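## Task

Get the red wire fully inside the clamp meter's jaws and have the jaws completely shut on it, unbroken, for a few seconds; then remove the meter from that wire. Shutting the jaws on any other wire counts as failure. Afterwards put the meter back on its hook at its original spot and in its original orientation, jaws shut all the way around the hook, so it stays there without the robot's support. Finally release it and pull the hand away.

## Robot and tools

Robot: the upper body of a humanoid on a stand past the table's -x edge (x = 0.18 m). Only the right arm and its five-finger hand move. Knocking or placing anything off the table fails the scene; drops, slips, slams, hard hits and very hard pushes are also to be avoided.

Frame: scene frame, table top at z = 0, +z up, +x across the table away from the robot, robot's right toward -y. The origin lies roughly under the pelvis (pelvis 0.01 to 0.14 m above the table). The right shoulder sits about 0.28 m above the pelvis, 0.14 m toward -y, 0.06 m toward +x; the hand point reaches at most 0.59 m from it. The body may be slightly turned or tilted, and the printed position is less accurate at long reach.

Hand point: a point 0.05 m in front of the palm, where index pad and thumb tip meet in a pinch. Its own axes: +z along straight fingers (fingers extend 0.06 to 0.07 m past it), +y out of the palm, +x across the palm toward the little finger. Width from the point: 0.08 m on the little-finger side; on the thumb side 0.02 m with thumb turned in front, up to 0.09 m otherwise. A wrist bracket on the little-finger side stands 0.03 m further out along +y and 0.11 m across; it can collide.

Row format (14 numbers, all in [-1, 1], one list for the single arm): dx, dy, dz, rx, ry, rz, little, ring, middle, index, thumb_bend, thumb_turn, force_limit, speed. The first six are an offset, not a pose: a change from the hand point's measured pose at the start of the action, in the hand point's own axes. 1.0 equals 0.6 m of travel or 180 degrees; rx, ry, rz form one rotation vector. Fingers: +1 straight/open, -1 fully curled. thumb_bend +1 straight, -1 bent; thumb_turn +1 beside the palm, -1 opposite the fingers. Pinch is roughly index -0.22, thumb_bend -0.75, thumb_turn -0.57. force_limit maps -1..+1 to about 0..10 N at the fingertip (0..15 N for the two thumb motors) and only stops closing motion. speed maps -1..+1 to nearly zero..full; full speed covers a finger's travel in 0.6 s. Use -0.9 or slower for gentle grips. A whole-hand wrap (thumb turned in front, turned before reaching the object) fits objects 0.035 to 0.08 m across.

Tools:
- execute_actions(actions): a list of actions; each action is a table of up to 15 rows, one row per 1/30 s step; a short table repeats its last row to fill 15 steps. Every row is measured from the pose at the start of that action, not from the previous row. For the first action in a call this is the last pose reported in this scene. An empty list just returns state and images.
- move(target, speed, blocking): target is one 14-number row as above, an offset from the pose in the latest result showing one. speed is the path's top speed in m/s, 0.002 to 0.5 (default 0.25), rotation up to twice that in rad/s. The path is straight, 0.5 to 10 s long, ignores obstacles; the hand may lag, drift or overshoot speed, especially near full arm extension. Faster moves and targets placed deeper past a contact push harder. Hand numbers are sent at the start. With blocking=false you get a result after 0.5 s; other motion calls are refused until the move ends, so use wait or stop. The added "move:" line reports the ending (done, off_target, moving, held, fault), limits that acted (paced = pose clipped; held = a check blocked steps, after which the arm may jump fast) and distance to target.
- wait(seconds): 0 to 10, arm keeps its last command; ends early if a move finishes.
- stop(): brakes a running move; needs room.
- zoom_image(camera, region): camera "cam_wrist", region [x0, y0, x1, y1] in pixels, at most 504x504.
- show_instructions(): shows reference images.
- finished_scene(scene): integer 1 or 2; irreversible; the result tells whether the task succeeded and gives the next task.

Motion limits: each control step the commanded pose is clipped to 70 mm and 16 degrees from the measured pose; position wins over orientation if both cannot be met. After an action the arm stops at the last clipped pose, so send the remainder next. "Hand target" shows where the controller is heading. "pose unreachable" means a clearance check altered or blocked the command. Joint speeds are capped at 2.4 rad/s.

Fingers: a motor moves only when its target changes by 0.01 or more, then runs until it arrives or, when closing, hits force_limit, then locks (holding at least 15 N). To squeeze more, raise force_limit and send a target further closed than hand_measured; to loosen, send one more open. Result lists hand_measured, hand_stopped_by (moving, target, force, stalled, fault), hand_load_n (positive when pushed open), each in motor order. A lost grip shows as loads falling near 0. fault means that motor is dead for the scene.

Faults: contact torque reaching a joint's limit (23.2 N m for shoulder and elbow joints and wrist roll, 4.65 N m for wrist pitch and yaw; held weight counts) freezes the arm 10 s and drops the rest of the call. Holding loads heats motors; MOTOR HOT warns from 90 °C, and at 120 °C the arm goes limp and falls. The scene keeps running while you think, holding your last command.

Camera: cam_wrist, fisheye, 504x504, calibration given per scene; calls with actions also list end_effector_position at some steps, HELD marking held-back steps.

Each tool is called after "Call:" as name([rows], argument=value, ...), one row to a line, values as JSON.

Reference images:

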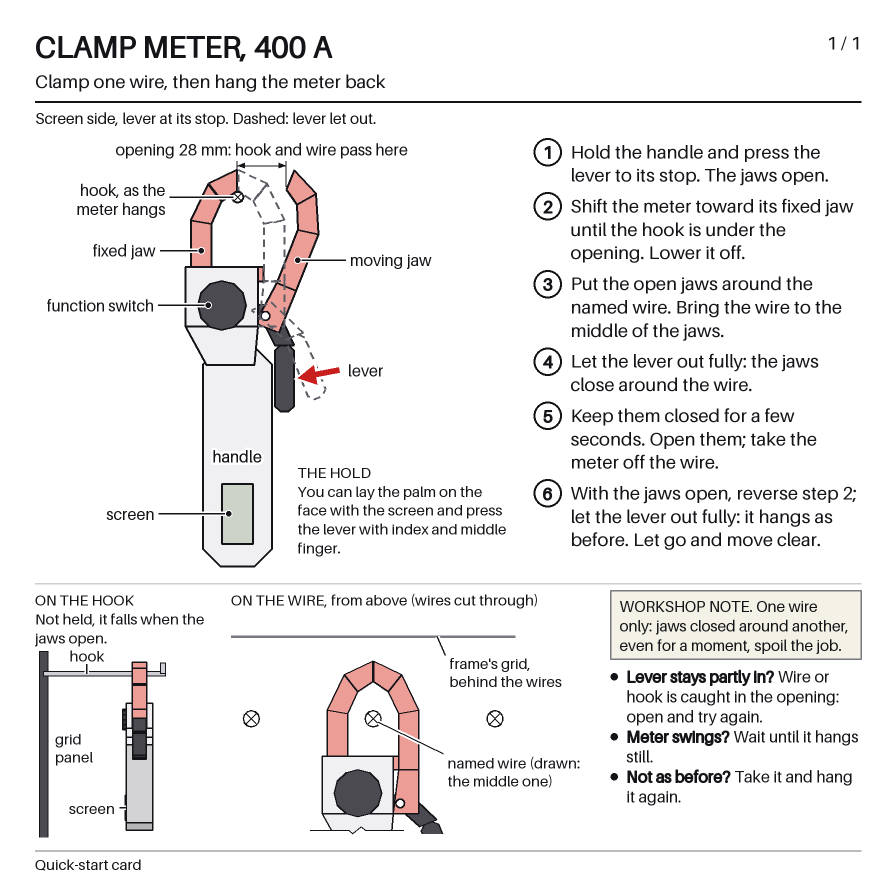

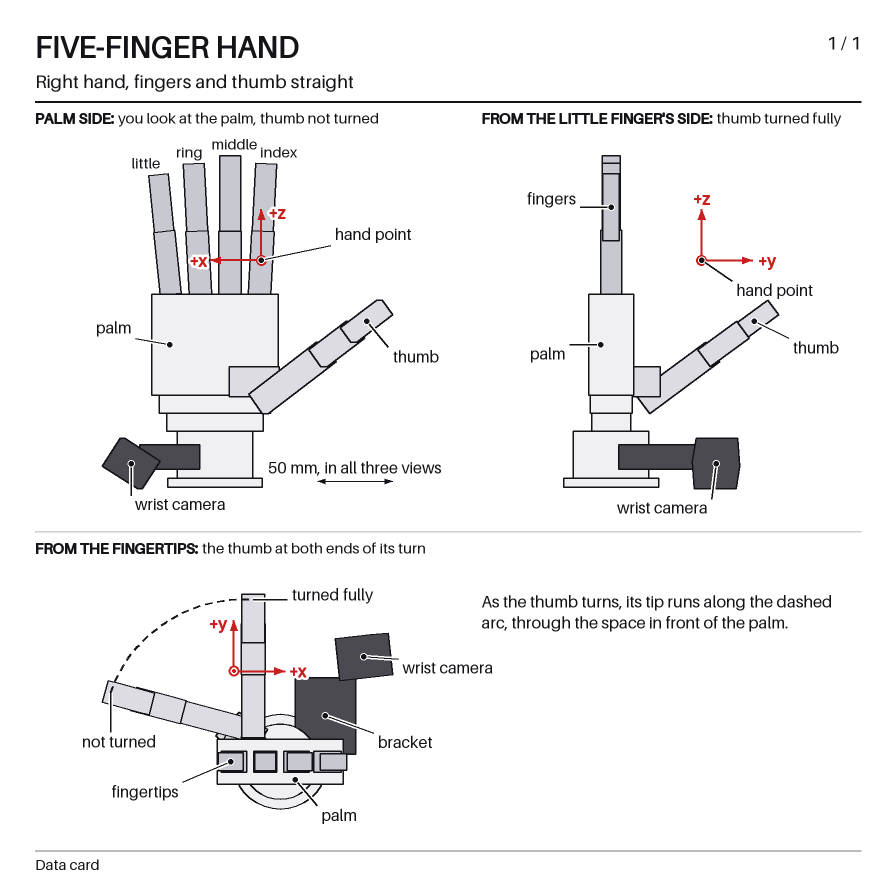

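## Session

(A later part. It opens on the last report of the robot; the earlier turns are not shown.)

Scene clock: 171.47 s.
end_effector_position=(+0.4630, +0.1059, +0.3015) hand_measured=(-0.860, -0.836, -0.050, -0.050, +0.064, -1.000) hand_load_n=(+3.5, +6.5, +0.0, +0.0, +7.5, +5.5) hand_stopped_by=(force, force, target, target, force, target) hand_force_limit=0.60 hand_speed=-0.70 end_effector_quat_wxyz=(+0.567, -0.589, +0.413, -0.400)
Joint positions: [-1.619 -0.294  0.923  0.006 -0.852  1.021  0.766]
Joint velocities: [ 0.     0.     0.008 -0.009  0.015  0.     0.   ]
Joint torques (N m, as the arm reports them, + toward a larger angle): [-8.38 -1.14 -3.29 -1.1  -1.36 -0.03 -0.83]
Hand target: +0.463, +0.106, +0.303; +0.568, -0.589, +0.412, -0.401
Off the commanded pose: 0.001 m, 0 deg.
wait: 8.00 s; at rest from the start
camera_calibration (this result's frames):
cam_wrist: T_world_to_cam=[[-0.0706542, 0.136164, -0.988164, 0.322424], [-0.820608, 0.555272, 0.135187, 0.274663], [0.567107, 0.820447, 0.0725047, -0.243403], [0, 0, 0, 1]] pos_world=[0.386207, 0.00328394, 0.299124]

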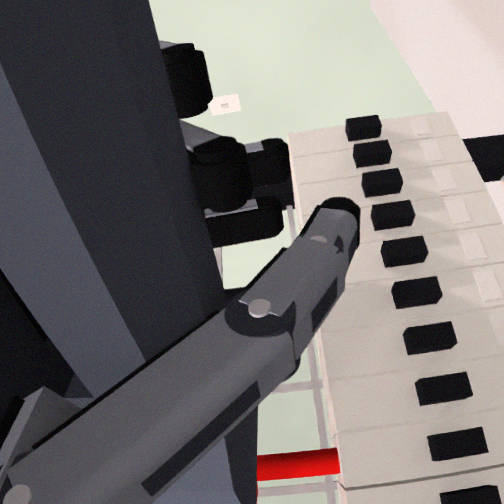

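Call:
execute_actions([
  [[0, -0.003, 0, 0, 0, 0, -0.98, -0.98, -1, -1, -0.98, -1, 0.6, -0.65]],
])

Call:
wait(seconds=1.2)

Call:
zoom_image(camera="cam_wrist", region=[230, 384, 350, 504])

Scene clock: 172.80 s.
end_effector_position=(+0.4631, +0.1055, +0.3021) hand_measured=(-0.860, -0.836, -0.280, -0.280, +0.064, -1.000) hand_load_n=(+3.5, +6.5, +3.5, +0.0, +7.5, +5.5) hand_stopped_by=(force, force, moving, moving, force, target) hand_force_limit=0.60 hand_speed=-0.65 end_effector_quat_wxyz=(+0.566, -0.590, +0.414, -0.400)
Joint positions: [-1.619 -0.293  0.917  0.008 -0.857  1.016  0.774]
Joint velocities: [-0.009  0.    -0.011  0.     0.006  0.     0.   ]
Joint torques (N m, as the arm reports them, + toward a larger angle): [-8.72 -0.97 -3.45 -1.24 -0.63 -0.01 -0.79]
Hand target: +0.463, +0.106, +0.303; +0.567, -0.590, +0.413, -0.400
Off the commanded pose: 0.001 m, 0 deg.
joint sent to its limit — the command would take joint 1 (shoulder pitch) past its lower limit, so that joint was sent only as far as its limit.
Step readings (end_effector_position):
0: (+0.4630, +0.1059, +0.3015)
1: (+0.4630, +0.1059, +0.3015)
2: (+0.4629, +0.1059, +0.3016)
4: (+0.4630, +0.1056, +0.3021)
8: (+0.4631, +0.1055, +0.3022)
15: end_effector_position above
camera_calibration (this result's frames):
cam_wrist: T_world_to_cam=[[-0.0732687, 0.136127, -0.987978, 0.324237], [-0.820082, 0.555517, 0.137359, 0.273928], [0.567537, 0.820287, 0.0709336, -0.242838], [0, 0, 0, 1]] pos_world=[0.386219, 0.00288812, 0.299939]

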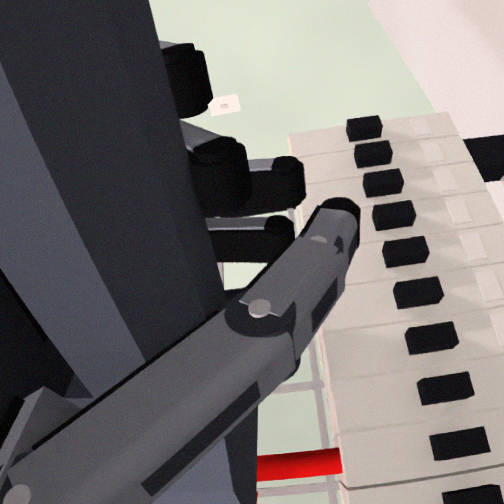

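Scene clock: 174.00 s.
end_effector_position=(+0.4631, +0.1055, +0.3021) hand_measured=(-0.860, -0.836, -0.702, -0.686, +0.064, -1.000) hand_load_n=(+5.5, +7.0, +10.5, +7.0, +12.0, +5.5) hand_stopped_by=(force, force, force, force, force, target) hand_force_limit=0.60 hand_speed=-0.65 end_effector_quat_wxyz=(+0.566, -0.590, +0.414, -0.400)
Joint positions: [-1.619 -0.293  0.917  0.008 -0.857  1.016  0.774]
Joint velocities: [-0.002  0.     0.     0.003  0.017  0.     0.   ]
Joint torques (N m, as the arm reports them, + toward a larger angle): [-8.57 -1.07 -3.45 -1.27 -1.22 -0.07 -0.83]
Hand target: +0.463, +0.106, +0.303; +0.567, -0.590, +0.413, -0.400
Off the commanded pose: 0.001 m, 0 deg.
wait: 1.20 s; at rest by 0.87 s
camera_calibration (this result's frames):
cam_wrist: T_world_to_cam=[[-0.0733242, 0.135946, -0.987999, 0.324258], [-0.820049, 0.555577, 0.137306, 0.273944], [0.567576, 0.820276, 0.0707455, -0.242804], [0, 0, 0, 1]] pos_world=[0.386234, 0.00288738, 0.299929]

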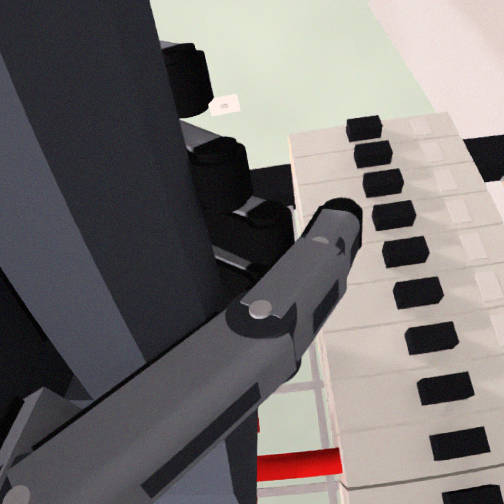

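Region (230, 384, 350, 504) of cam_wrist's 504x504 image, scaled by 4.200, with more detail than that image has.

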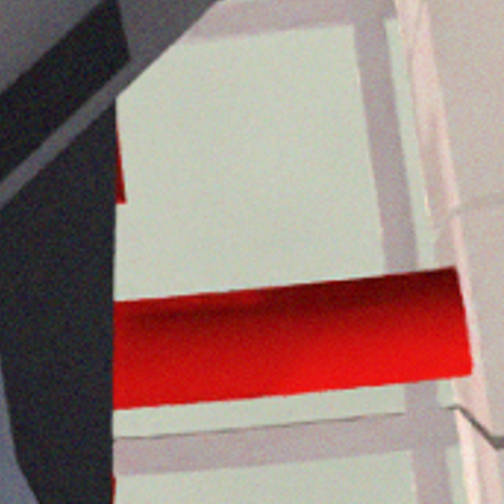

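Call:
move(target=[0.006, -0.002, -0.024, 0, 0, 0, -0.98, -0.98, -1, -1, -0.98, -1, 0.6, -0.65], speed=0.035)

Call:
move(target=[0.105, -0.002, 0, 0, 0, 0, -0.98, -0.98, -1, -1, -0.98, -1, 0.6, -0.65], speed=0.06)

Scene clock: 175.33 s.
end_effector_position=(+0.4510, +0.0979, +0.3044) hand_measured=(-0.860, -0.836, -0.702, -0.686, +0.064, -1.000) hand_load_n=(+5.5, +7.0, +10.5, +7.0, +12.0, +5.5) hand_stopped_by=(force, force, force, force, force, target) hand_force_limit=0.60 hand_speed=-0.65 end_effector_quat_wxyz=(+0.567, -0.590, +0.414, -0.400)
Joint positions: [-1.617 -0.345  0.948 -0.106 -0.888  1.087  0.841]
Joint velocities: [ 0.014 -0.012  0.011 -0.017  0.009  0.005  0.   ]
Joint torques (N m, as the arm reports them, + toward a larger angle): [-8.24 -1.19 -3.25 -1.77 -1.65  0.26 -0.8 ]
Hand target: +0.451, +0.097, +0.304; +0.566, -0.590, +0.414, -0.401
Off the commanded pose: 0.001 m, 0 deg.
move: done
camera_calibration (this result's frames):
cam_wrist: T_world_to_cam=[[-0.0723746, 0.136502, -0.987992, 0.326128], [-0.820464, 0.555092, 0.136794, 0.268271], [0.567099, 0.820512, 0.0718203, -0.230052], [0, 0, 0, 1]] pos_world=[0.374172, -0.00467192, 0.302037]

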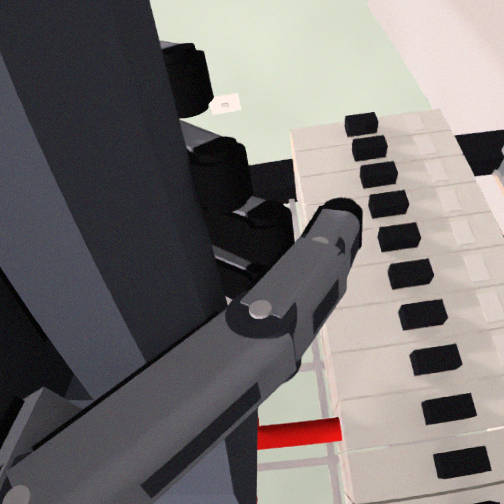

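Scene clock: 176.70 s.
end_effector_position=(+0.4726, +0.0376, +0.3045) hand_measured=(-0.860, -0.836, -0.702, -0.686, +0.064, -1.000) hand_load_n=(+5.5, +7.0, +10.5, +7.0, +12.0, +5.5) hand_stopped_by=(force, force, force, force, force, target) hand_force_limit=0.60 hand_speed=-0.65 end_effector_quat_wxyz=(+0.566, -0.590, +0.414, -0.400)
Joint positions: [-1.467 -0.572  0.764 -0.18  -0.77   0.847  0.768]
Joint velocities: [-0.003  0.002 -0.011 -0.006  0.005 -0.004  0.   ]
Joint torques (N m, as the arm reports them, + toward a larger angle): [-8.44 -1.32 -3.77 -1.67 -0.38 -0.02 -1.02]
Hand target: +0.472, +0.039, +0.304; +0.568, -0.590, +0.414, -0.397
Off the commanded pose: 0.002 m, 0 deg.
move: done
camera_calibration (this result's frames):
cam_wrist: T_world_to_cam=[[-0.0724314, 0.136061, -0.988049, 0.33611], [-0.819659, 0.556303, 0.136694, 0.31909], [0.568254, 0.819765, 0.0712299, -0.193208], [0, 0, 0, 1]] pos_world=[0.395681, -0.0648572, 0.302237]

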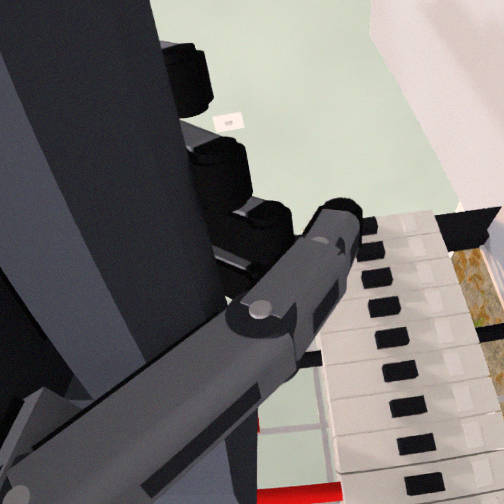

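Call:
move(target=[0.1117, 0.1743, -0.0724, 0.0685, 0.0185, 0.5042, -0.98, -0.98, -1, -1, -0.98, -1, 0.6, -0.65], speed=0.28)

Scene clock: 183.23 s.
end_effector_position=(+0.4489, -0.0366, +0.1995) hand_measured=(-0.860, -0.836, -0.702, -0.686, +0.064, -1.000) hand_load_n=(+5.5, +7.0, +10.5, +7.0, +12.0, +5.5) hand_stopped_by=(force, force, force, force, force, target) hand_force_limit=0.60 hand_speed=-0.65 end_effector_quat_wxyz=(+0.731, -0.054, +0.676, +0.076)
Joint positions: [-0.401 -0.018 -0.002 -0.098  0.051  0.17   0.073]
Joint velocities: [-0.012  0.003  0.008 -0.006 -0.014 -0.002  0.   ]
Joint torques (N m, as the arm reports them, + toward a larger angle): [-5.73  0.34 -0.05 -4.34  0.12 -1.53 -0.11]
Hand target: +0.449, -0.036, +0.200; +0.731, -0.053, +0.676, +0.079
Off the commanded pose: 0.006 m, 1 deg.
joint sent to its limit — the command would take joint 2 (shoulder roll) past its upper limit, so that joint was sent only as far as its limit.
move: off_target
camera_calibration (this result's frames):
cam_wrist: T_world_to_cam=[[-0.178364, 0.96766, 0.178383, 0.086017], [-0.615183, -0.251156, 0.747308, 0.112139], [0.767942, 0.0235551, 0.640086, -0.343639], [0, 0, 0, 1]] pos_world=[0.348223, -0.0469765, 0.120812]

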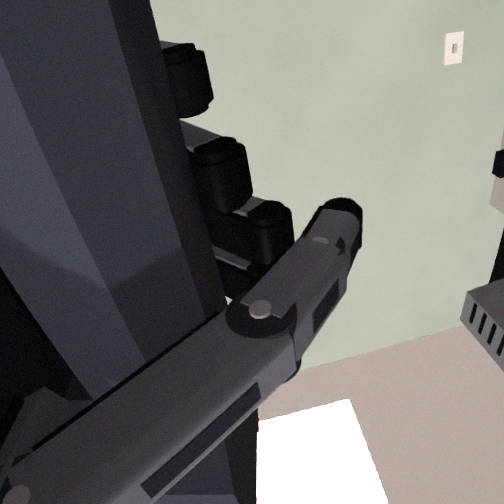

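Call:
move(target=[-0.0124, -0.1632, -0.0414, 0.1053, 0.0038, -0.0082, -0.98, -0.98, -1, -1, -0.98, -1, 0.6, -0.65], speed=0.13)

Call:
zoom_image(camera="cam_wrist", region=[230, 384, 350, 504])

Scene clock: 186.13 s.
end_effector_position=(+0.4420, -0.1356, +0.2035) hand_measured=(-0.860, -0.836, -0.702, -0.686, +0.064, -1.000) hand_load_n=(+5.5, +7.0, +10.5, +7.0, +12.0, +5.5) hand_stopped_by=(force, force, force, force, force, target) hand_force_limit=0.60 hand_speed=-0.65 end_effector_quat_wxyz=(+0.728, +0.056, +0.682, -0.043)
Joint positions: [-0.269 -0.027 -0.145 -0.309  0.045  0.272 -0.078]
Joint velocities: [ 0.015  0.002  0.005  0.002 -0.009  0.     0.   ]
Joint torques (N m, as the arm reports them, + toward a larger angle): [-4.74 -1.22 -0.85 -5.34  0.1  -1.22 -0.05]
Hand target: +0.442, -0.137, +0.203; +0.727, +0.056, +0.683, -0.046
Off the commanded pose: 0.002 m, 0 deg.
move: done
camera_calibration (this result's frames):
cam_wrist: T_world_to_cam=[[0.142772, 0.973397, 0.179203, 0.0385488], [-0.650329, -0.0442286, 0.758364, 0.121363], [0.746115, -0.224814, 0.626714, -0.359878], [0, 0, 0, 1]] pos_world=[0.341933, -0.113061, 0.126595]

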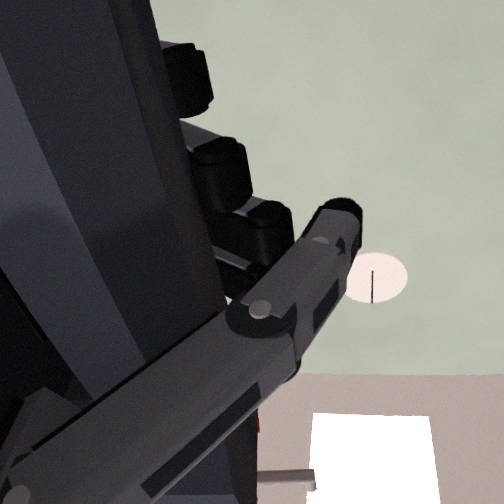

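Region (230, 384, 350, 504) of cam_wrist's 504x504 image, scaled by 4.200, with more detail than that image has.

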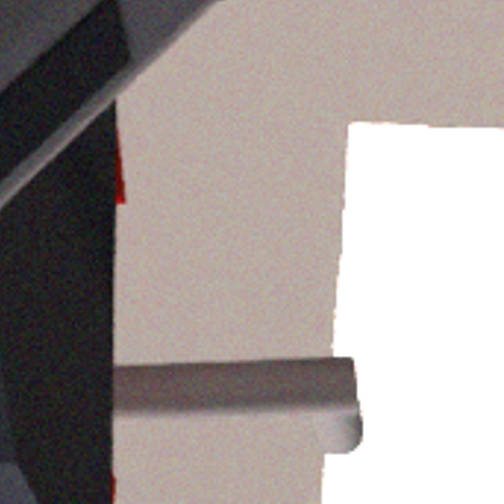

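Call:
move(target=[-0.0565, -0.001, 0.0045, 0.001, 0, -0.001, -0.98, -0.98, -1, -1, -0.98, -1, 0.6, -0.65], speed=0.05)

Call:
zoom_image(camera="cam_wrist", region=[230, 384, 350, 504])

Scene clock: 187.87 s.
end_effector_position=(+0.4434, -0.1360, +0.2378) hand_measured=(-0.860, -0.836, -0.702, -0.686, +0.064, -1.000) hand_load_n=(+5.5, +7.0, +10.5, +7.0, +12.0, +5.5) hand_stopped_by=(force, force, force, force, force, target) hand_force_limit=0.60 hand_speed=-0.65 end_effector_quat_wxyz=(+0.728, +0.055, +0.682, -0.045)
Joint positions: [-0.344 -0.039 -0.172 -0.487  0.045  0.524 -0.08 ]
Joint velocities: [ 0.006 -0.008 -0.011 -0.005 -0.009  0.001  0.   ]
Joint torques (N m, as the arm reports them, + toward a larger angle): [-4.92 -0.6  -0.85 -4.93 -0.14 -1.32 -0.07]
Hand target: +0.443, -0.137, +0.238; +0.727, +0.056, +0.682, -0.045
Off the commanded pose: 0.001 m, 0 deg.
move: done
camera_calibration (this result's frames):
cam_wrist: T_world_to_cam=[[0.143929, 0.973955, 0.175204, 0.0331506], [-0.650513, -0.0403008, 0.758425, 0.0968457], [0.745732, -0.223132, 0.62777, -0.382365], [0, 0, 0, 1]] pos_world=[0.34337, -0.113702, 0.160779]

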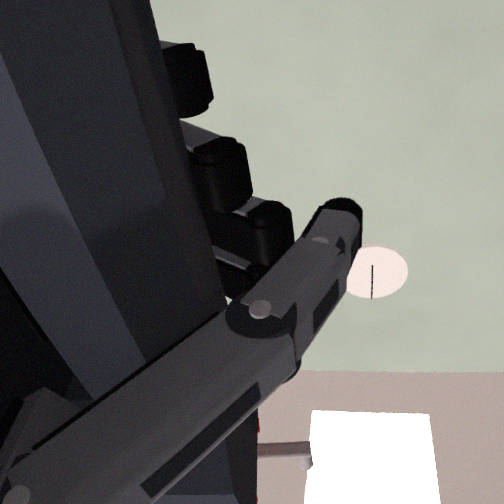

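Region (230, 384, 350, 504) of cam_wrist's 504x504 image, scaled by 4.200, with more detail than that image has.

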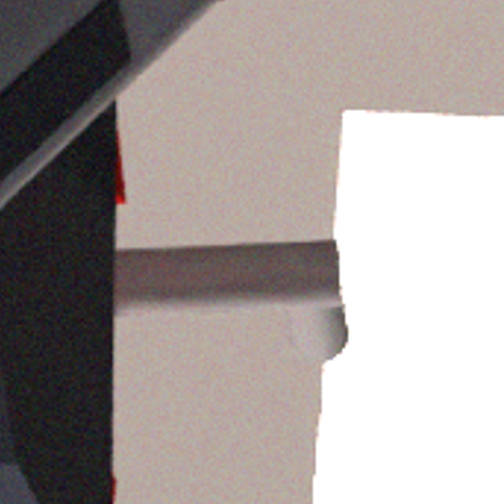

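Call:
move(target=[0.002, -0.003, 0.0222, 0.001, 0, 0, -0.98, -0.98, -1, -1, -0.98, -1, 0.6, -0.65], speed=0.03)

Call:
zoom_image(camera="cam_wrist", region=[230, 384, 350, 504])

Scene clock: 189.30 s.
end_effector_position=(+0.4560, -0.1399, +0.2367) hand_measured=(-0.860, -0.836, -0.702, -0.686, +0.064, -1.000) hand_load_n=(+5.5, +7.0, +10.5, +7.0, +12.0, +5.5) hand_stopped_by=(force, force, force, force, force, target) hand_force_limit=0.60 hand_speed=-0.65 end_effector_quat_wxyz=(+0.727, +0.057, +0.683, -0.047)
Joint positions: [-0.401 -0.05  -0.193 -0.406  0.045  0.502 -0.077]
Joint velocities: [-0.011  0.002 -0.021  0.    -0.012  0.     0.002]
Joint torques (N m, as the arm reports them, + toward a larger angle): [-5.56 -1.11 -1.05 -4.82  0.05 -1.5   0.04]
Hand target: +0.456, -0.140, +0.237; +0.728, +0.057, +0.682, -0.046
Off the commanded pose: 0.001 m, 0 deg.
move: done
camera_calibration (this result's frames):
cam_wrist: T_world_to_cam=[[0.15004, 0.973102, 0.174815, 0.032492], [-0.649092, -0.0364203, 0.759837, 0.105278], [0.745766, -0.227477, 0.626169, -0.392249], [0, 0, 0, 1]] pos_world=[0.355986, -0.117011, 0.159939]

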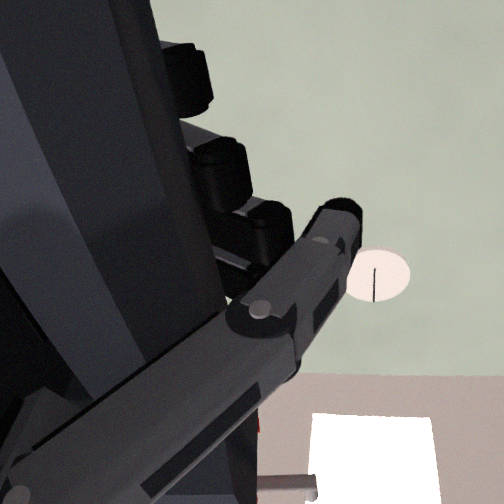

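Region (230, 384, 350, 504) of cam_wrist's 504x504 image, scaled by 4.200, with more detail than that image has.

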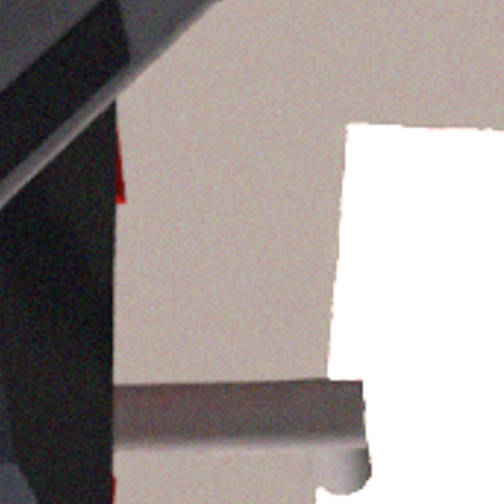

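Call:
execute_actions([
  [[0, 0, 0, 0, 0, 0, -0.98, -0.98, -0.05, -0.05, -0.98, -1, 0.6, -0.65]],
])

Call:
wait(seconds=1.0)

Call:
zoom_image(camera="cam_wrist", region=[230, 384, 350, 504])

Scene clock: 191.50 s.
end_effector_position=(+0.4560, -0.1399, +0.2367) hand_measured=(-0.860, -0.836, -0.472, -0.456, +0.062, -1.000) hand_load_n=(+0.0, +5.0, +2.5, +0.0, +5.5, +3.5) hand_stopped_by=(force, force, moving, moving, force, target) hand_force_limit=0.60 hand_speed=-0.65 end_effector_quat_wxyz=(+0.727, +0.057, +0.683, -0.047)
Joint positions: [-0.401 -0.05  -0.193 -0.406  0.045  0.502 -0.077]
Joint velocities: [ 0.009  0.002  0.003 -0.009 -0.009  0.     0.   ]
Joint torques (N m, as the arm reports them, + toward a larger angle): [-4.78 -1.02 -0.9  -4.25  0.13 -1.37 -0.1 ]
Hand target: +0.456, -0.140, +0.237; +0.727, +0.057, +0.683, -0.047
Off the commanded pose: 0.000 m, 0 deg.
Step readings (end_effector_position):
0: (+0.4560, -0.1399, +0.2367)
1: (+0.4560, -0.1399, +0.2367)
2: (+0.4560, -0.1399, +0.2367)
4: (+0.4560, -0.1399, +0.2367)
8: (+0.4560, -0.1399, +0.2367)
15: end_effector_position above
camera_calibration (this result's frames):
cam_wrist: T_world_to_cam=[[0.150043, 0.9731, 0.174825, 0.0325106], [-0.649086, -0.0364288, 0.759843, 0.105278], [0.745771, -0.227486, 0.626159, -0.392252], [0, 0, 0, 1]] pos_world=[0.355986, -0.117033, 0.159934]

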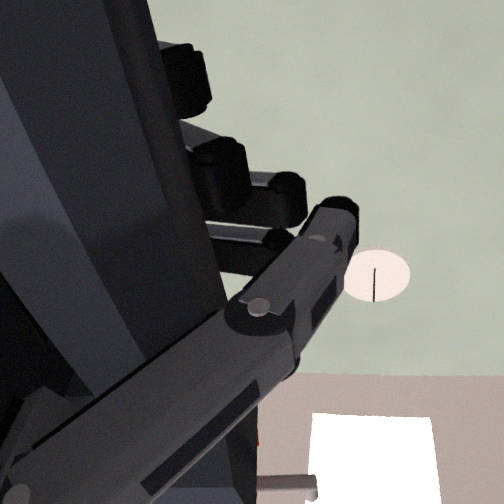

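Scene clock: 192.50 s.
end_effector_position=(+0.4560, -0.1399, +0.2367) hand_measured=(-0.860, -0.836, -0.050, -0.050, +0.062, -1.000) hand_load_n=(+0.0, +5.5, +0.0, +0.0, +5.5, +3.5) hand_stopped_by=(force, force, target, target, force, target) hand_force_limit=0.60 hand_speed=-0.65 end_effector_quat_wxyz=(+0.727, +0.057, +0.683, -0.047)
Joint positions: [-0.401 -0.05  -0.193 -0.406  0.045  0.502 -0.077]
Joint velocities: [-0.011  0.006  0.02   0.005 -0.015  0.     0.   ]
Joint torques (N m, as the arm reports them, + toward a larger angle): [-5.01 -0.65 -1.34 -4.51 -0.18 -1.36 -0.11]
Hand target: +0.456, -0.140, +0.237; +0.727, +0.057, +0.683, -0.047
Off the commanded pose: 0.000 m, 0 deg.
wait: 1.00 s; at rest by 0.87 s
camera_calibration (this result's frames):
cam_wrist: T_world_to_cam=[[0.150043, 0.9731, 0.174825, 0.0325106], [-0.649085, -0.0364288, 0.759843, 0.105278], [0.745771, -0.227486, 0.626159, -0.392252], [0, 0, 0, 1]] pos_world=[0.355986, -0.117033, 0.159934]

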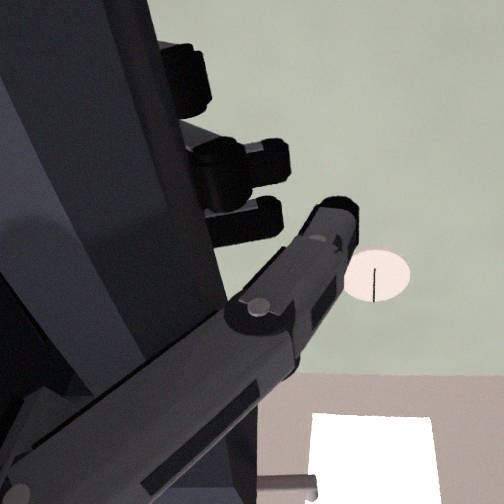

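Region (230, 384, 350, 504) of cam_wrist's 504x504 image, scaled by 4.200, with more detail than that image has.

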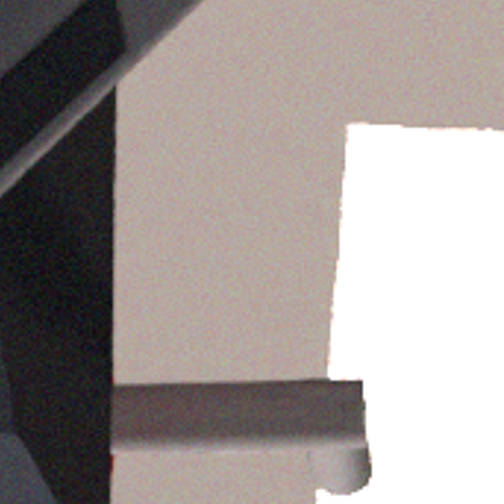

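Call:
move(target=[0.006, 0, -0.001, 0, 0, 0, -0.98, -0.98, -0.05, -0.05, -0.98, -1, 0.6, -0.65], speed=0.01)

Call:
zoom_image(camera="cam_wrist", region=[230, 384, 350, 504])

Scene clock: 193.77 s.
end_effector_position=(+0.4554, -0.1406, +0.2362) hand_measured=(-0.860, -0.836, -0.050, -0.050, +0.062, -1.000) hand_load_n=(+0.0, +5.5, +0.0, +0.0, +5.5, +3.5) hand_stopped_by=(force, force, target, target, force, target) hand_force_limit=0.60 hand_speed=-0.65 end_effector_quat_wxyz=(+0.730, +0.057, +0.680, -0.048)
Joint positions: [-0.393 -0.05  -0.192 -0.396  0.045  0.476 -0.077]
Joint velocities: [ 0.009  0.005 -0.011  0.002 -0.023 -0.001  0.   ]
Joint torques (N m, as the arm reports them, + toward a larger angle): [-3.98 -0.87 -0.24 -4.02  0.08 -1.19  0.02]
Hand target: +0.456, -0.140, +0.233; +0.727, +0.057, +0.683, -0.047
Off the commanded pose: 0.003 m, 0 deg.
move: done
camera_calibration (this result's frames):
cam_wrist: T_world_to_cam=[[0.150211, 0.973108, 0.174635, 0.0333242], [-0.655301, -0.0342654, 0.754591, 0.109622], [0.740282, -0.227786, 0.632531, -0.390627], [0, 0, 0, 1]] pos_world=[0.356004, -0.117651, 0.158545]

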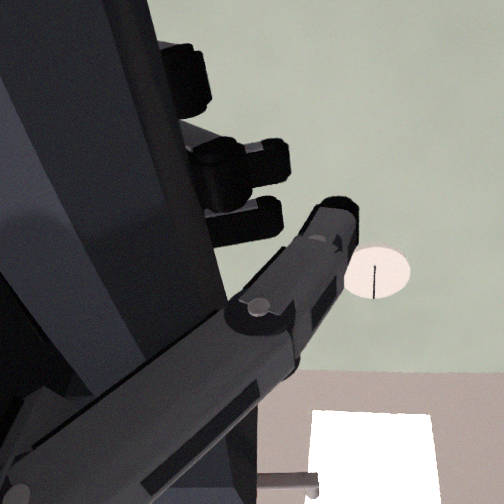

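Region (230, 384, 350, 504) of cam_wrist's 504x504 image, scaled by 4.200, with more detail than that image has.

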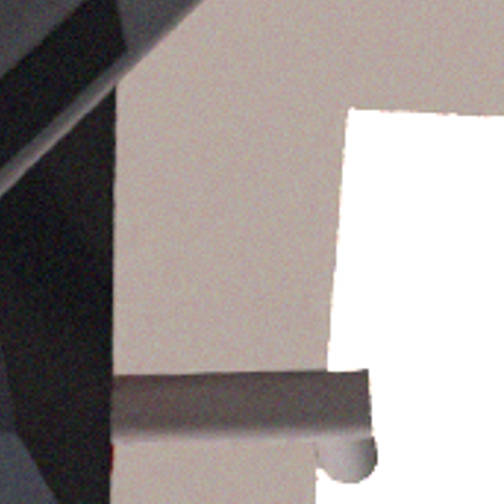

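Call:
move(target=[0.008, 0.001, 0.001, 0, 0.003, 0, -0.98, -0.98, -0.05, -0.05, -0.98, -1, 0.6, -0.65], speed=0.01)

Call:
zoom_image(camera="cam_wrist", region=[230, 384, 350, 504])

Scene clock: 195.13 s.
end_effector_position=(+0.4556, -0.1406, +0.2363) hand_measured=(-0.860, -0.836, -0.050, -0.050, +0.062, -1.000) hand_load_n=(+0.0, +5.5, +0.0, +0.0, +5.5, +3.5) hand_stopped_by=(force, force, target, target, force, target) hand_force_limit=0.60 hand_speed=-0.65 end_effector_quat_wxyz=(+0.731, +0.057, +0.678, -0.048)
Joint positions: [-0.393 -0.05  -0.192 -0.388  0.045  0.463 -0.077]
Joint velocities: [ 0.009  0.006 -0.005  0.     0.     0.     0.   ]
Joint torques (N m, as the arm reports them, + toward a larger angle): [-3.49 -0.52 -0.66 -3.09  0.24 -0.79 -0.11]
Hand target: +0.456, -0.140, +0.231; +0.726, +0.058, +0.683, -0.047
Off the commanded pose: 0.005 m, 1 deg.
move: off_target
camera_calibration (this result's frames):
cam_wrist: T_world_to_cam=[[0.149453, 0.973148, 0.17506, 0.033569], [-0.658878, -0.0339961, 0.751481, 0.112102], [0.737254, -0.227654, 0.636106, -0.390272], [0, 0, 0, 1]] pos_world=[0.356574, -0.117704, 0.158135]

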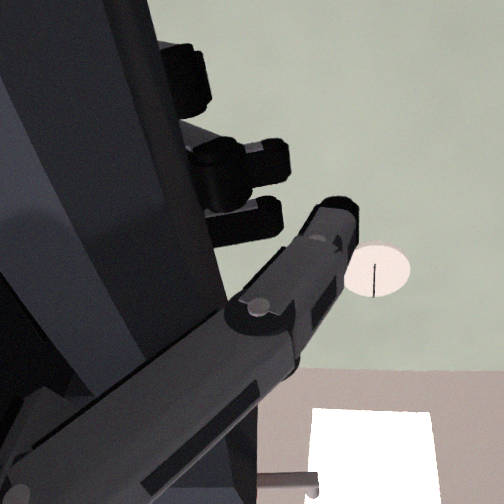

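Region (230, 384, 350, 504) of cam_wrist's 504x504 image, scaled by 4.200, with more detail than that image has.

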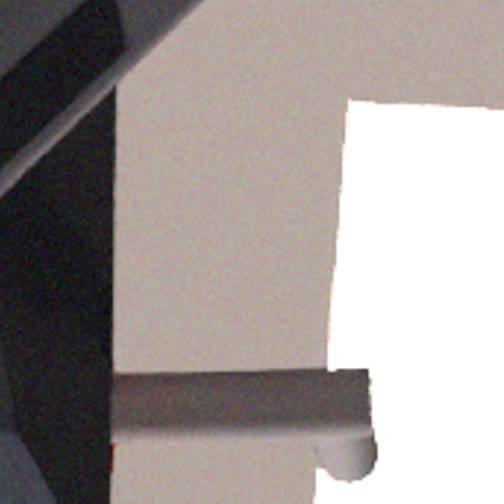

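Call:
execute_actions([
  [[0.002, 0, 0, 0, 0, 0, -0.6, -0.6, 0.3, 0.3, 0.4, -1, 0.6, -0.8]],
  [[0, -0.004, 0, 0, 0, 0, 1, 1, 1, 1, 1, -1, 0.6, -0.4]],
])

Call:
wait(seconds=1.2)

Scene clock: 196.50 s.
end_effector_position=(+0.4555, -0.1435, +0.2332) hand_measured=(-0.254, -0.230, +0.556, +0.556, +0.438, -1.000) hand_load_n=(+0.0, +0.0, +0.0, +0.0, +0.0, +0.0) hand_stopped_by=(moving, moving, moving, moving, moving, target) hand_force_limit=0.60 hand_speed=-0.40 end_effector_quat_wxyz=(+0.729, +0.058, +0.680, -0.050)
Joint positions: [-0.387 -0.053 -0.2   -0.381  0.045  0.456 -0.07 ]
Joint velocities: [ 0.008 -0.009  0.     0.003  0.     0.     0.004]
Joint torques (N m, as the arm reports them, + toward a larger angle): [-4.03 -0.99 -0.76 -3.96 -0.09 -1.01  0.08]
Hand target: +0.455, -0.144, +0.233; +0.729, +0.058, +0.680, -0.048
Off the commanded pose: 0.000 m, 0 deg.
Step readings (end_effector_position; steps 1 to 15: 1st action; 16 to 30: 2nd action):
0: (+0.4556, -0.1406, +0.2363)
1: (+0.4556, -0.1406, +0.2363)
2: (+0.4556, -0.1407, +0.2363)
4: (+0.4555, -0.1408, +0.2362)
8: (+0.4557, -0.1413, +0.2334)
15: (+0.4557, -0.1413, +0.2334)
16: (+0.4557, -0.1413, +0.2334)
17: (+0.4556, -0.1415, +0.2335)
19: (+0.4555, -0.1428, +0.2333)
23: (+0.4555, -0.1436, +0.2332)
30: end_effector_position above
camera_calibration (this result's frames):
cam_wrist: T_world_to_cam=[[0.153659, 0.972961, 0.172441, 0.0355985], [-0.65482, -0.0304266, 0.755172, 0.112009], [0.74, -0.228957, 0.632439, -0.389487], [0, 0, 0, 1]] pos_world=[0.356096, -0.120403, 0.155602]

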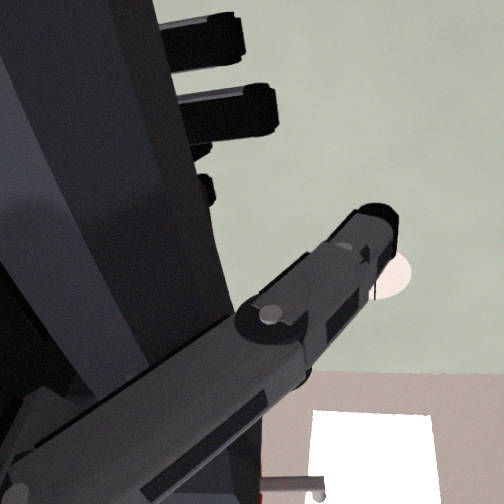

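Scene clock: 197.70 s.
end_effector_position=(+0.4554, -0.1435, +0.2332) hand_measured=(+0.948, +0.970, +1.000, +1.000, +1.000, -1.000) hand_load_n=(+0.0, +0.0, +0.0, +0.0, +0.0, +0.0) hand_stopped_by=(moving, moving, target, target, target, target) hand_force_limit=0.60 hand_speed=-0.40 end_effector_quat_wxyz=(+0.729, +0.058, +0.680, -0.049)
Joint positions: [-0.387 -0.053 -0.2   -0.381  0.045  0.456 -0.069]
Joint velocities: [ 0.     0.002  0.012 -0.008 -0.015  0.     0.   ]
Joint torques (N m, as the arm reports them, + toward a larger angle): [-3.7  -1.22 -0.82 -4.03  0.21 -0.99  0.02]
Hand target: +0.455, -0.144, +0.233; +0.729, +0.058, +0.680, -0.048
Off the commanded pose: 0.000 m, 0 deg.
wait: 1.20 s; no rest
camera_calibration (this result's frames):
cam_wrist: T_world_to_cam=[[0.153119, 0.973046, 0.172443, 0.0358505], [-0.654825, -0.030785, 0.755153, 0.111941], [0.740107, -0.228549, 0.632461, -0.389465], [0, 0, 0, 1]] pos_world=[0.356058, -0.12045, 0.155607]

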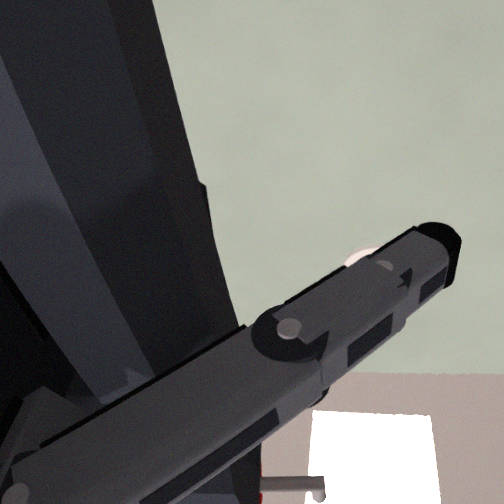

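Call:
move(target=[0.02, -0.0337, -0.137, 0, 0, 0, 1, 1, 1, 1, 1, -1, 0.6, -0.4], speed=0.1)

Scene clock: 199.80 s.
end_effector_position=(+0.3718, -0.1504, +0.2132) hand_measured=(+1.000, +1.000, +1.000, +1.000, +1.000, -1.000) hand_load_n=(+0.0, +0.0, +0.0, +0.0, +0.0, +0.0) hand_stopped_by=(target, target, target, target, target, target) hand_force_limit=0.60 hand_speed=-0.40 end_effector_quat_wxyz=(+0.727, +0.055, +0.682, -0.053)
Joint positions: [ 0.081 -0.018 -0.148 -0.686  0.089  0.316 -0.023]
Joint velocities: [-0.002  0.    -0.002  0.002  0.     0.     0.   ]
Joint torques (N m, as the arm reports them, + toward a larger angle): [-1.19  0.15 -0.47 -4.38 -0.08 -1.1   0.05]
Hand target: +0.371, -0.149, +0.215; +0.729, +0.055, +0.681, -0.049
Off the commanded pose: 0.002 m, 1 deg.
joint sent to its limit — the command would take joint 2 (shoulder roll) past its upper limit, so that joint was sent only as far as its limit.
move: done
camera_calibration (this result's frames):
cam_wrist: T_world_to_cam=[[0.155289, 0.974347, 0.16289, 0.0601986], [-0.649874, -0.0234267, 0.759681, 0.070362], [0.744009, -0.223828, 0.629565, -0.316615], [0, 0, 0, 1]] pos_world=[0.271943, -0.127873, 0.136072]

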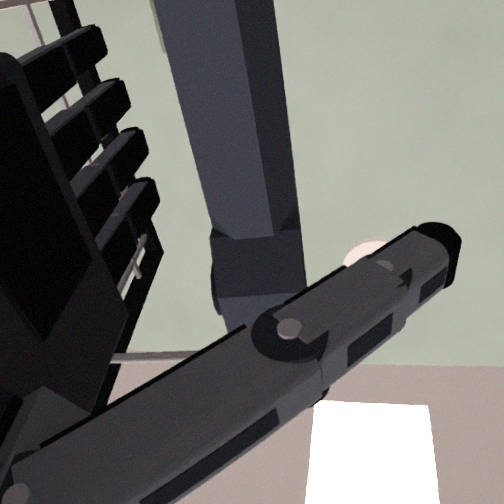

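Call:
move(target=[-0.2057, 0.0015, -0.1672, 0, -0.278, 0, 1, 1, 1, 1, 1, 1, 0.6, 1], speed=0.2, blocking=false)

Call:
wait(seconds=0.4)

Call:
wait(seconds=3)

Scene clock: 201.43 s.
end_effector_position=(+0.3521, -0.1470, +0.2349) hand_measured=(+1.000, +1.000, +1.000, +1.000, +1.000, +0.126) hand_load_n=(+0.0, +0.0, +0.0, +0.0, +0.0, +0.0) hand_stopped_by=(target, target, target, target, target, moving) hand_force_limit=0.60 hand_speed=1.00 end_effector_quat_wxyz=(+0.778, +0.049, +0.624, -0.056)
Joint positions: [ 0.158 -0.018 -0.114 -0.627  0.084  0.028 -0.024]
Joint velocities: [ 0.147  0.     0.089  0.204 -0.028 -0.757 -0.012]
Joint torques (N m, as the arm reports them, + toward a larger angle): [-0.85 -0.17 -0.82 -3.96  0.   -1.03 -0.17]
Hand target: +0.349, -0.146, +0.237; +0.785, +0.048, +0.614, -0.058
Off the commanded pose: 0.130 m, 41 deg.
joint sent to its limit — the command would take joint 2 (shoulder roll) past its upper limit, so that joint was sent only as far as its limit.
move: running
camera_calibration (this result's frames):
cam_wrist: T_world_to_cam=[[0.127735, 0.978708, 0.160671, 0.0672782], [-0.757773, -0.0082133, 0.652466, 0.106625], [0.639894, -0.205094, 0.740589, -0.301541], [0, 0, 0, 1]] pos_world=[0.265158, -0.126814, 0.142939]

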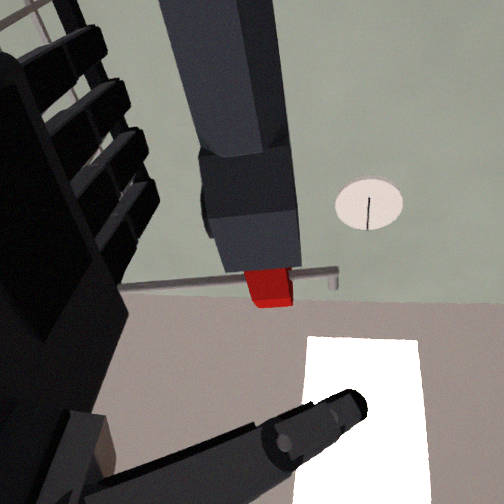

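Scene clock: 201.83 s.
end_effector_position=(+0.3321, -0.1440, +0.2561) hand_measured=(+1.000, +1.000, +1.000, +1.000, +1.000, +1.000) hand_load_n=(+0.0, +0.0, +0.0, +0.0, +0.0, +0.0) hand_stopped_by=(target, target, target, target, target, moving) hand_force_limit=0.60 hand_speed=1.00 end_effector_quat_wxyz=(+0.825, +0.044, +0.559, -0.061)
Joint positions: [ 0.192 -0.018 -0.093 -0.544  0.073 -0.249 -0.028]
Joint velocities: [ 0.023  0.003  0.015  0.207 -0.032 -0.656 -0.008]
Joint torques (N m, as the arm reports them, + toward a larger angle): [-0.28  0.18 -0.75 -3.63 -0.23 -1.05 -0.11]
Hand target: +0.329, -0.143, +0.259; +0.832, +0.043, +0.549, -0.063
Off the commanded pose: 0.100 m, 32 deg.
joint sent to its limit — the command would take joint 2 (shoulder roll) past its upper limit, so that joint was sent only as far as its limit.
earlier move: running
wait: 0.40 s; no rest
camera_calibration (this result's frames):
cam_wrist: T_world_to_cam=[[0.104761, 0.982536, 0.153782, 0.0734759], [-0.851625, 0.00877676, 0.524077, 0.144165], [0.513575, -0.185868, 0.837672, -0.28394], [0, 0, 0, 1]] pos_world=[0.260902, -0.126233, 0.150995]

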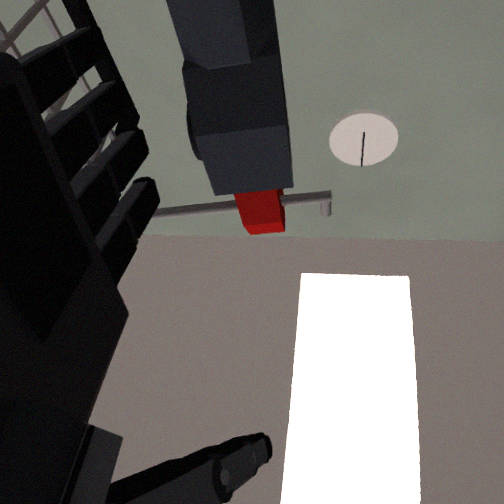

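Scene clock: 203.43 s.
end_effector_position=(+0.2640, -0.1336, +0.3296) hand_measured=(+1.000, +1.000, +1.000, +1.000, +1.000, +1.000) hand_load_n=(+0.0, +0.0, +0.0, +0.0, +0.0, +0.0) hand_stopped_by=(target, target, target, target, target, target) hand_force_limit=0.60 hand_speed=1.00 end_effector_quat_wxyz=(+0.947, +0.026, +0.311, -0.073)
Joint positions: [ 0.063 -0.018 -0.127 -0.328  0.044 -0.897 -0.033]
Joint velocities: [ 0.003 -0.002  0.     0.009 -0.005  0.     0.   ]
Joint torques (N m, as the arm reports them, + toward a larger angle): [-1.6  -0.93 -1.21 -3.45 -0.14 -0.61 -0.06]
Hand target: +0.264, -0.133, +0.329; +0.947, +0.024, +0.311, -0.075
Off the commanded pose: 0.001 m, 0 deg.
earlier move: done
wait: 1.60 of 3 s (the move ended)
camera_calibration (this result's frames):
cam_wrist: T_world_to_cam=[[0.0388182, 0.993348, 0.10841, 0.0929177], [-0.999238, 0.0390401, 0.0000759697, 0.263217], [-0.00415686, -0.10833, 0.994106, -0.213141], [0, 0, 0, 1]] pos_world=[0.258524, -0.125665, 0.201792]

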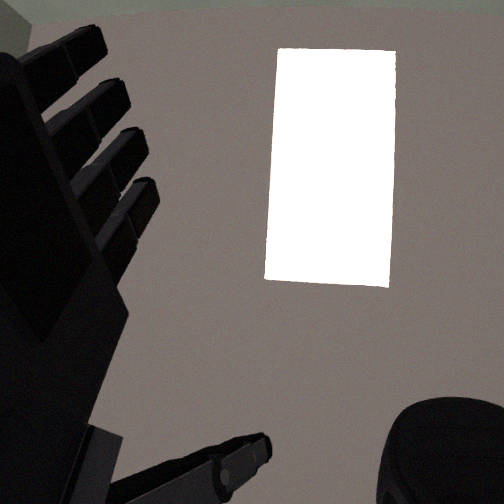

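Call:
move(target=[-0.03, 0, -0.02, 0, 0, 0, -0.6, -0.6, -0.6, -0.6, 1, 1, 0.0, 0.6], speed=0.06)

Call:
wait(seconds=3)

Scene clock: 205.03 s.
end_effector_position=(+0.2433, -0.1306, +0.3302) hand_measured=(-0.600, -0.600, -0.600, -0.600, +1.000, +1.000) hand_load_n=(+0.0, +0.0, +0.0, +0.0, +0.0, +0.0) hand_stopped_by=(target, target, target, target, target, target) hand_force_limit=0.00 hand_speed=0.60 end_effector_quat_wxyz=(+0.947, +0.026, +0.313, -0.072)
Joint positions: [ 0.177 -0.018 -0.089 -0.402  0.042 -0.93  -0.045]
Joint velocities: [-0.014 -0.009  0.     0.002 -0.029  0.     0.   ]
Joint torques (N m, as the arm reports them, + toward a larger angle): [-0.15 -0.12 -0.19 -3.64 -0.07 -0.61 -0.21]
Hand target: +0.243, -0.130, +0.331; +0.947, +0.026, +0.312, -0.072
Off the commanded pose: 0.001 m, 0 deg.
joint sent to its limit — the command would take joint 2 (shoulder roll) past its upper limit, so that joint was sent only as far as its limit.
move: done
camera_calibration (this result's frames):
cam_wrist: T_world_to_cam=[[0.0371492, 0.993405, 0.108474, 0.091035], [-0.999309, 0.0370326, 0.00308931, 0.241167], [-0.000948148, -0.108514, 0.994094, -0.214239], [0, 0, 0, 1]] pos_world=[0.237416, -0.122614, 0.202354]

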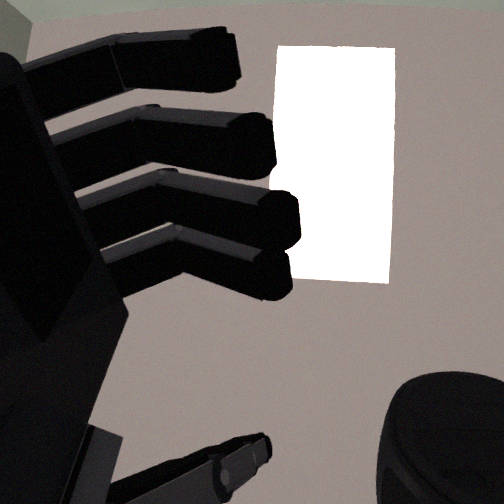

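Scene clock: 208.03 s.
end_effector_position=(+0.2433, -0.1306, +0.3302) hand_measured=(-0.600, -0.600, -0.600, -0.600, +1.000, +1.000) hand_load_n=(+0.0, +0.0, +0.0, +0.0, +0.0, +0.0) hand_stopped_by=(target, target, target, target, target, target) hand_force_limit=0.00 hand_speed=0.60 end_effector_quat_wxyz=(+0.947, +0.026, +0.313, -0.072)
Joint positions: [ 0.177 -0.018 -0.089 -0.402  0.042 -0.93  -0.045]
Joint velocities: [-0.002  0.006  0.005 -0.003  0.011  0.     0.   ]
Joint torques (N m, as the arm reports them, + toward a larger angle): [ 0.45 -0.29 -0.45 -3.69 -0.41 -0.6  -0.1 ]
Hand target: +0.243, -0.130, +0.331; +0.947, +0.026, +0.312, -0.072
Off the commanded pose: 0.001 m, 0 deg.
wait: 3.00 s; at rest by 0.17 s
camera_calibration (this result's frames):
cam_wrist: T_world_to_cam=[[0.0371404, 0.993405, 0.108473, 0.091035], [-0.99931, 0.0370268, 0.00306189, 0.24117], [-0.00097472, -0.108512, 0.994095, -0.214239], [0, 0, 0, 1]] pos_world=[0.237414, -0.122612, 0.20236]

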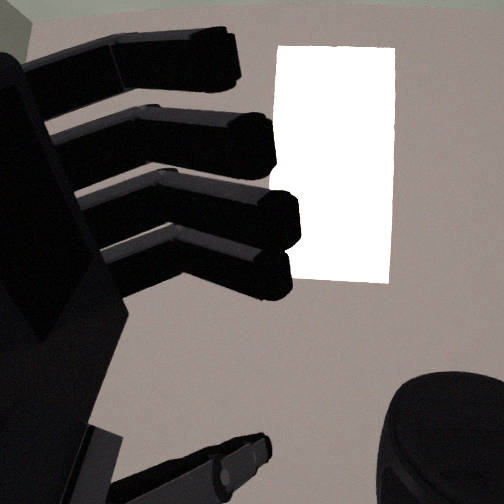

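Call:
finished_scene(scene=1)

The scene is finished: the task was done.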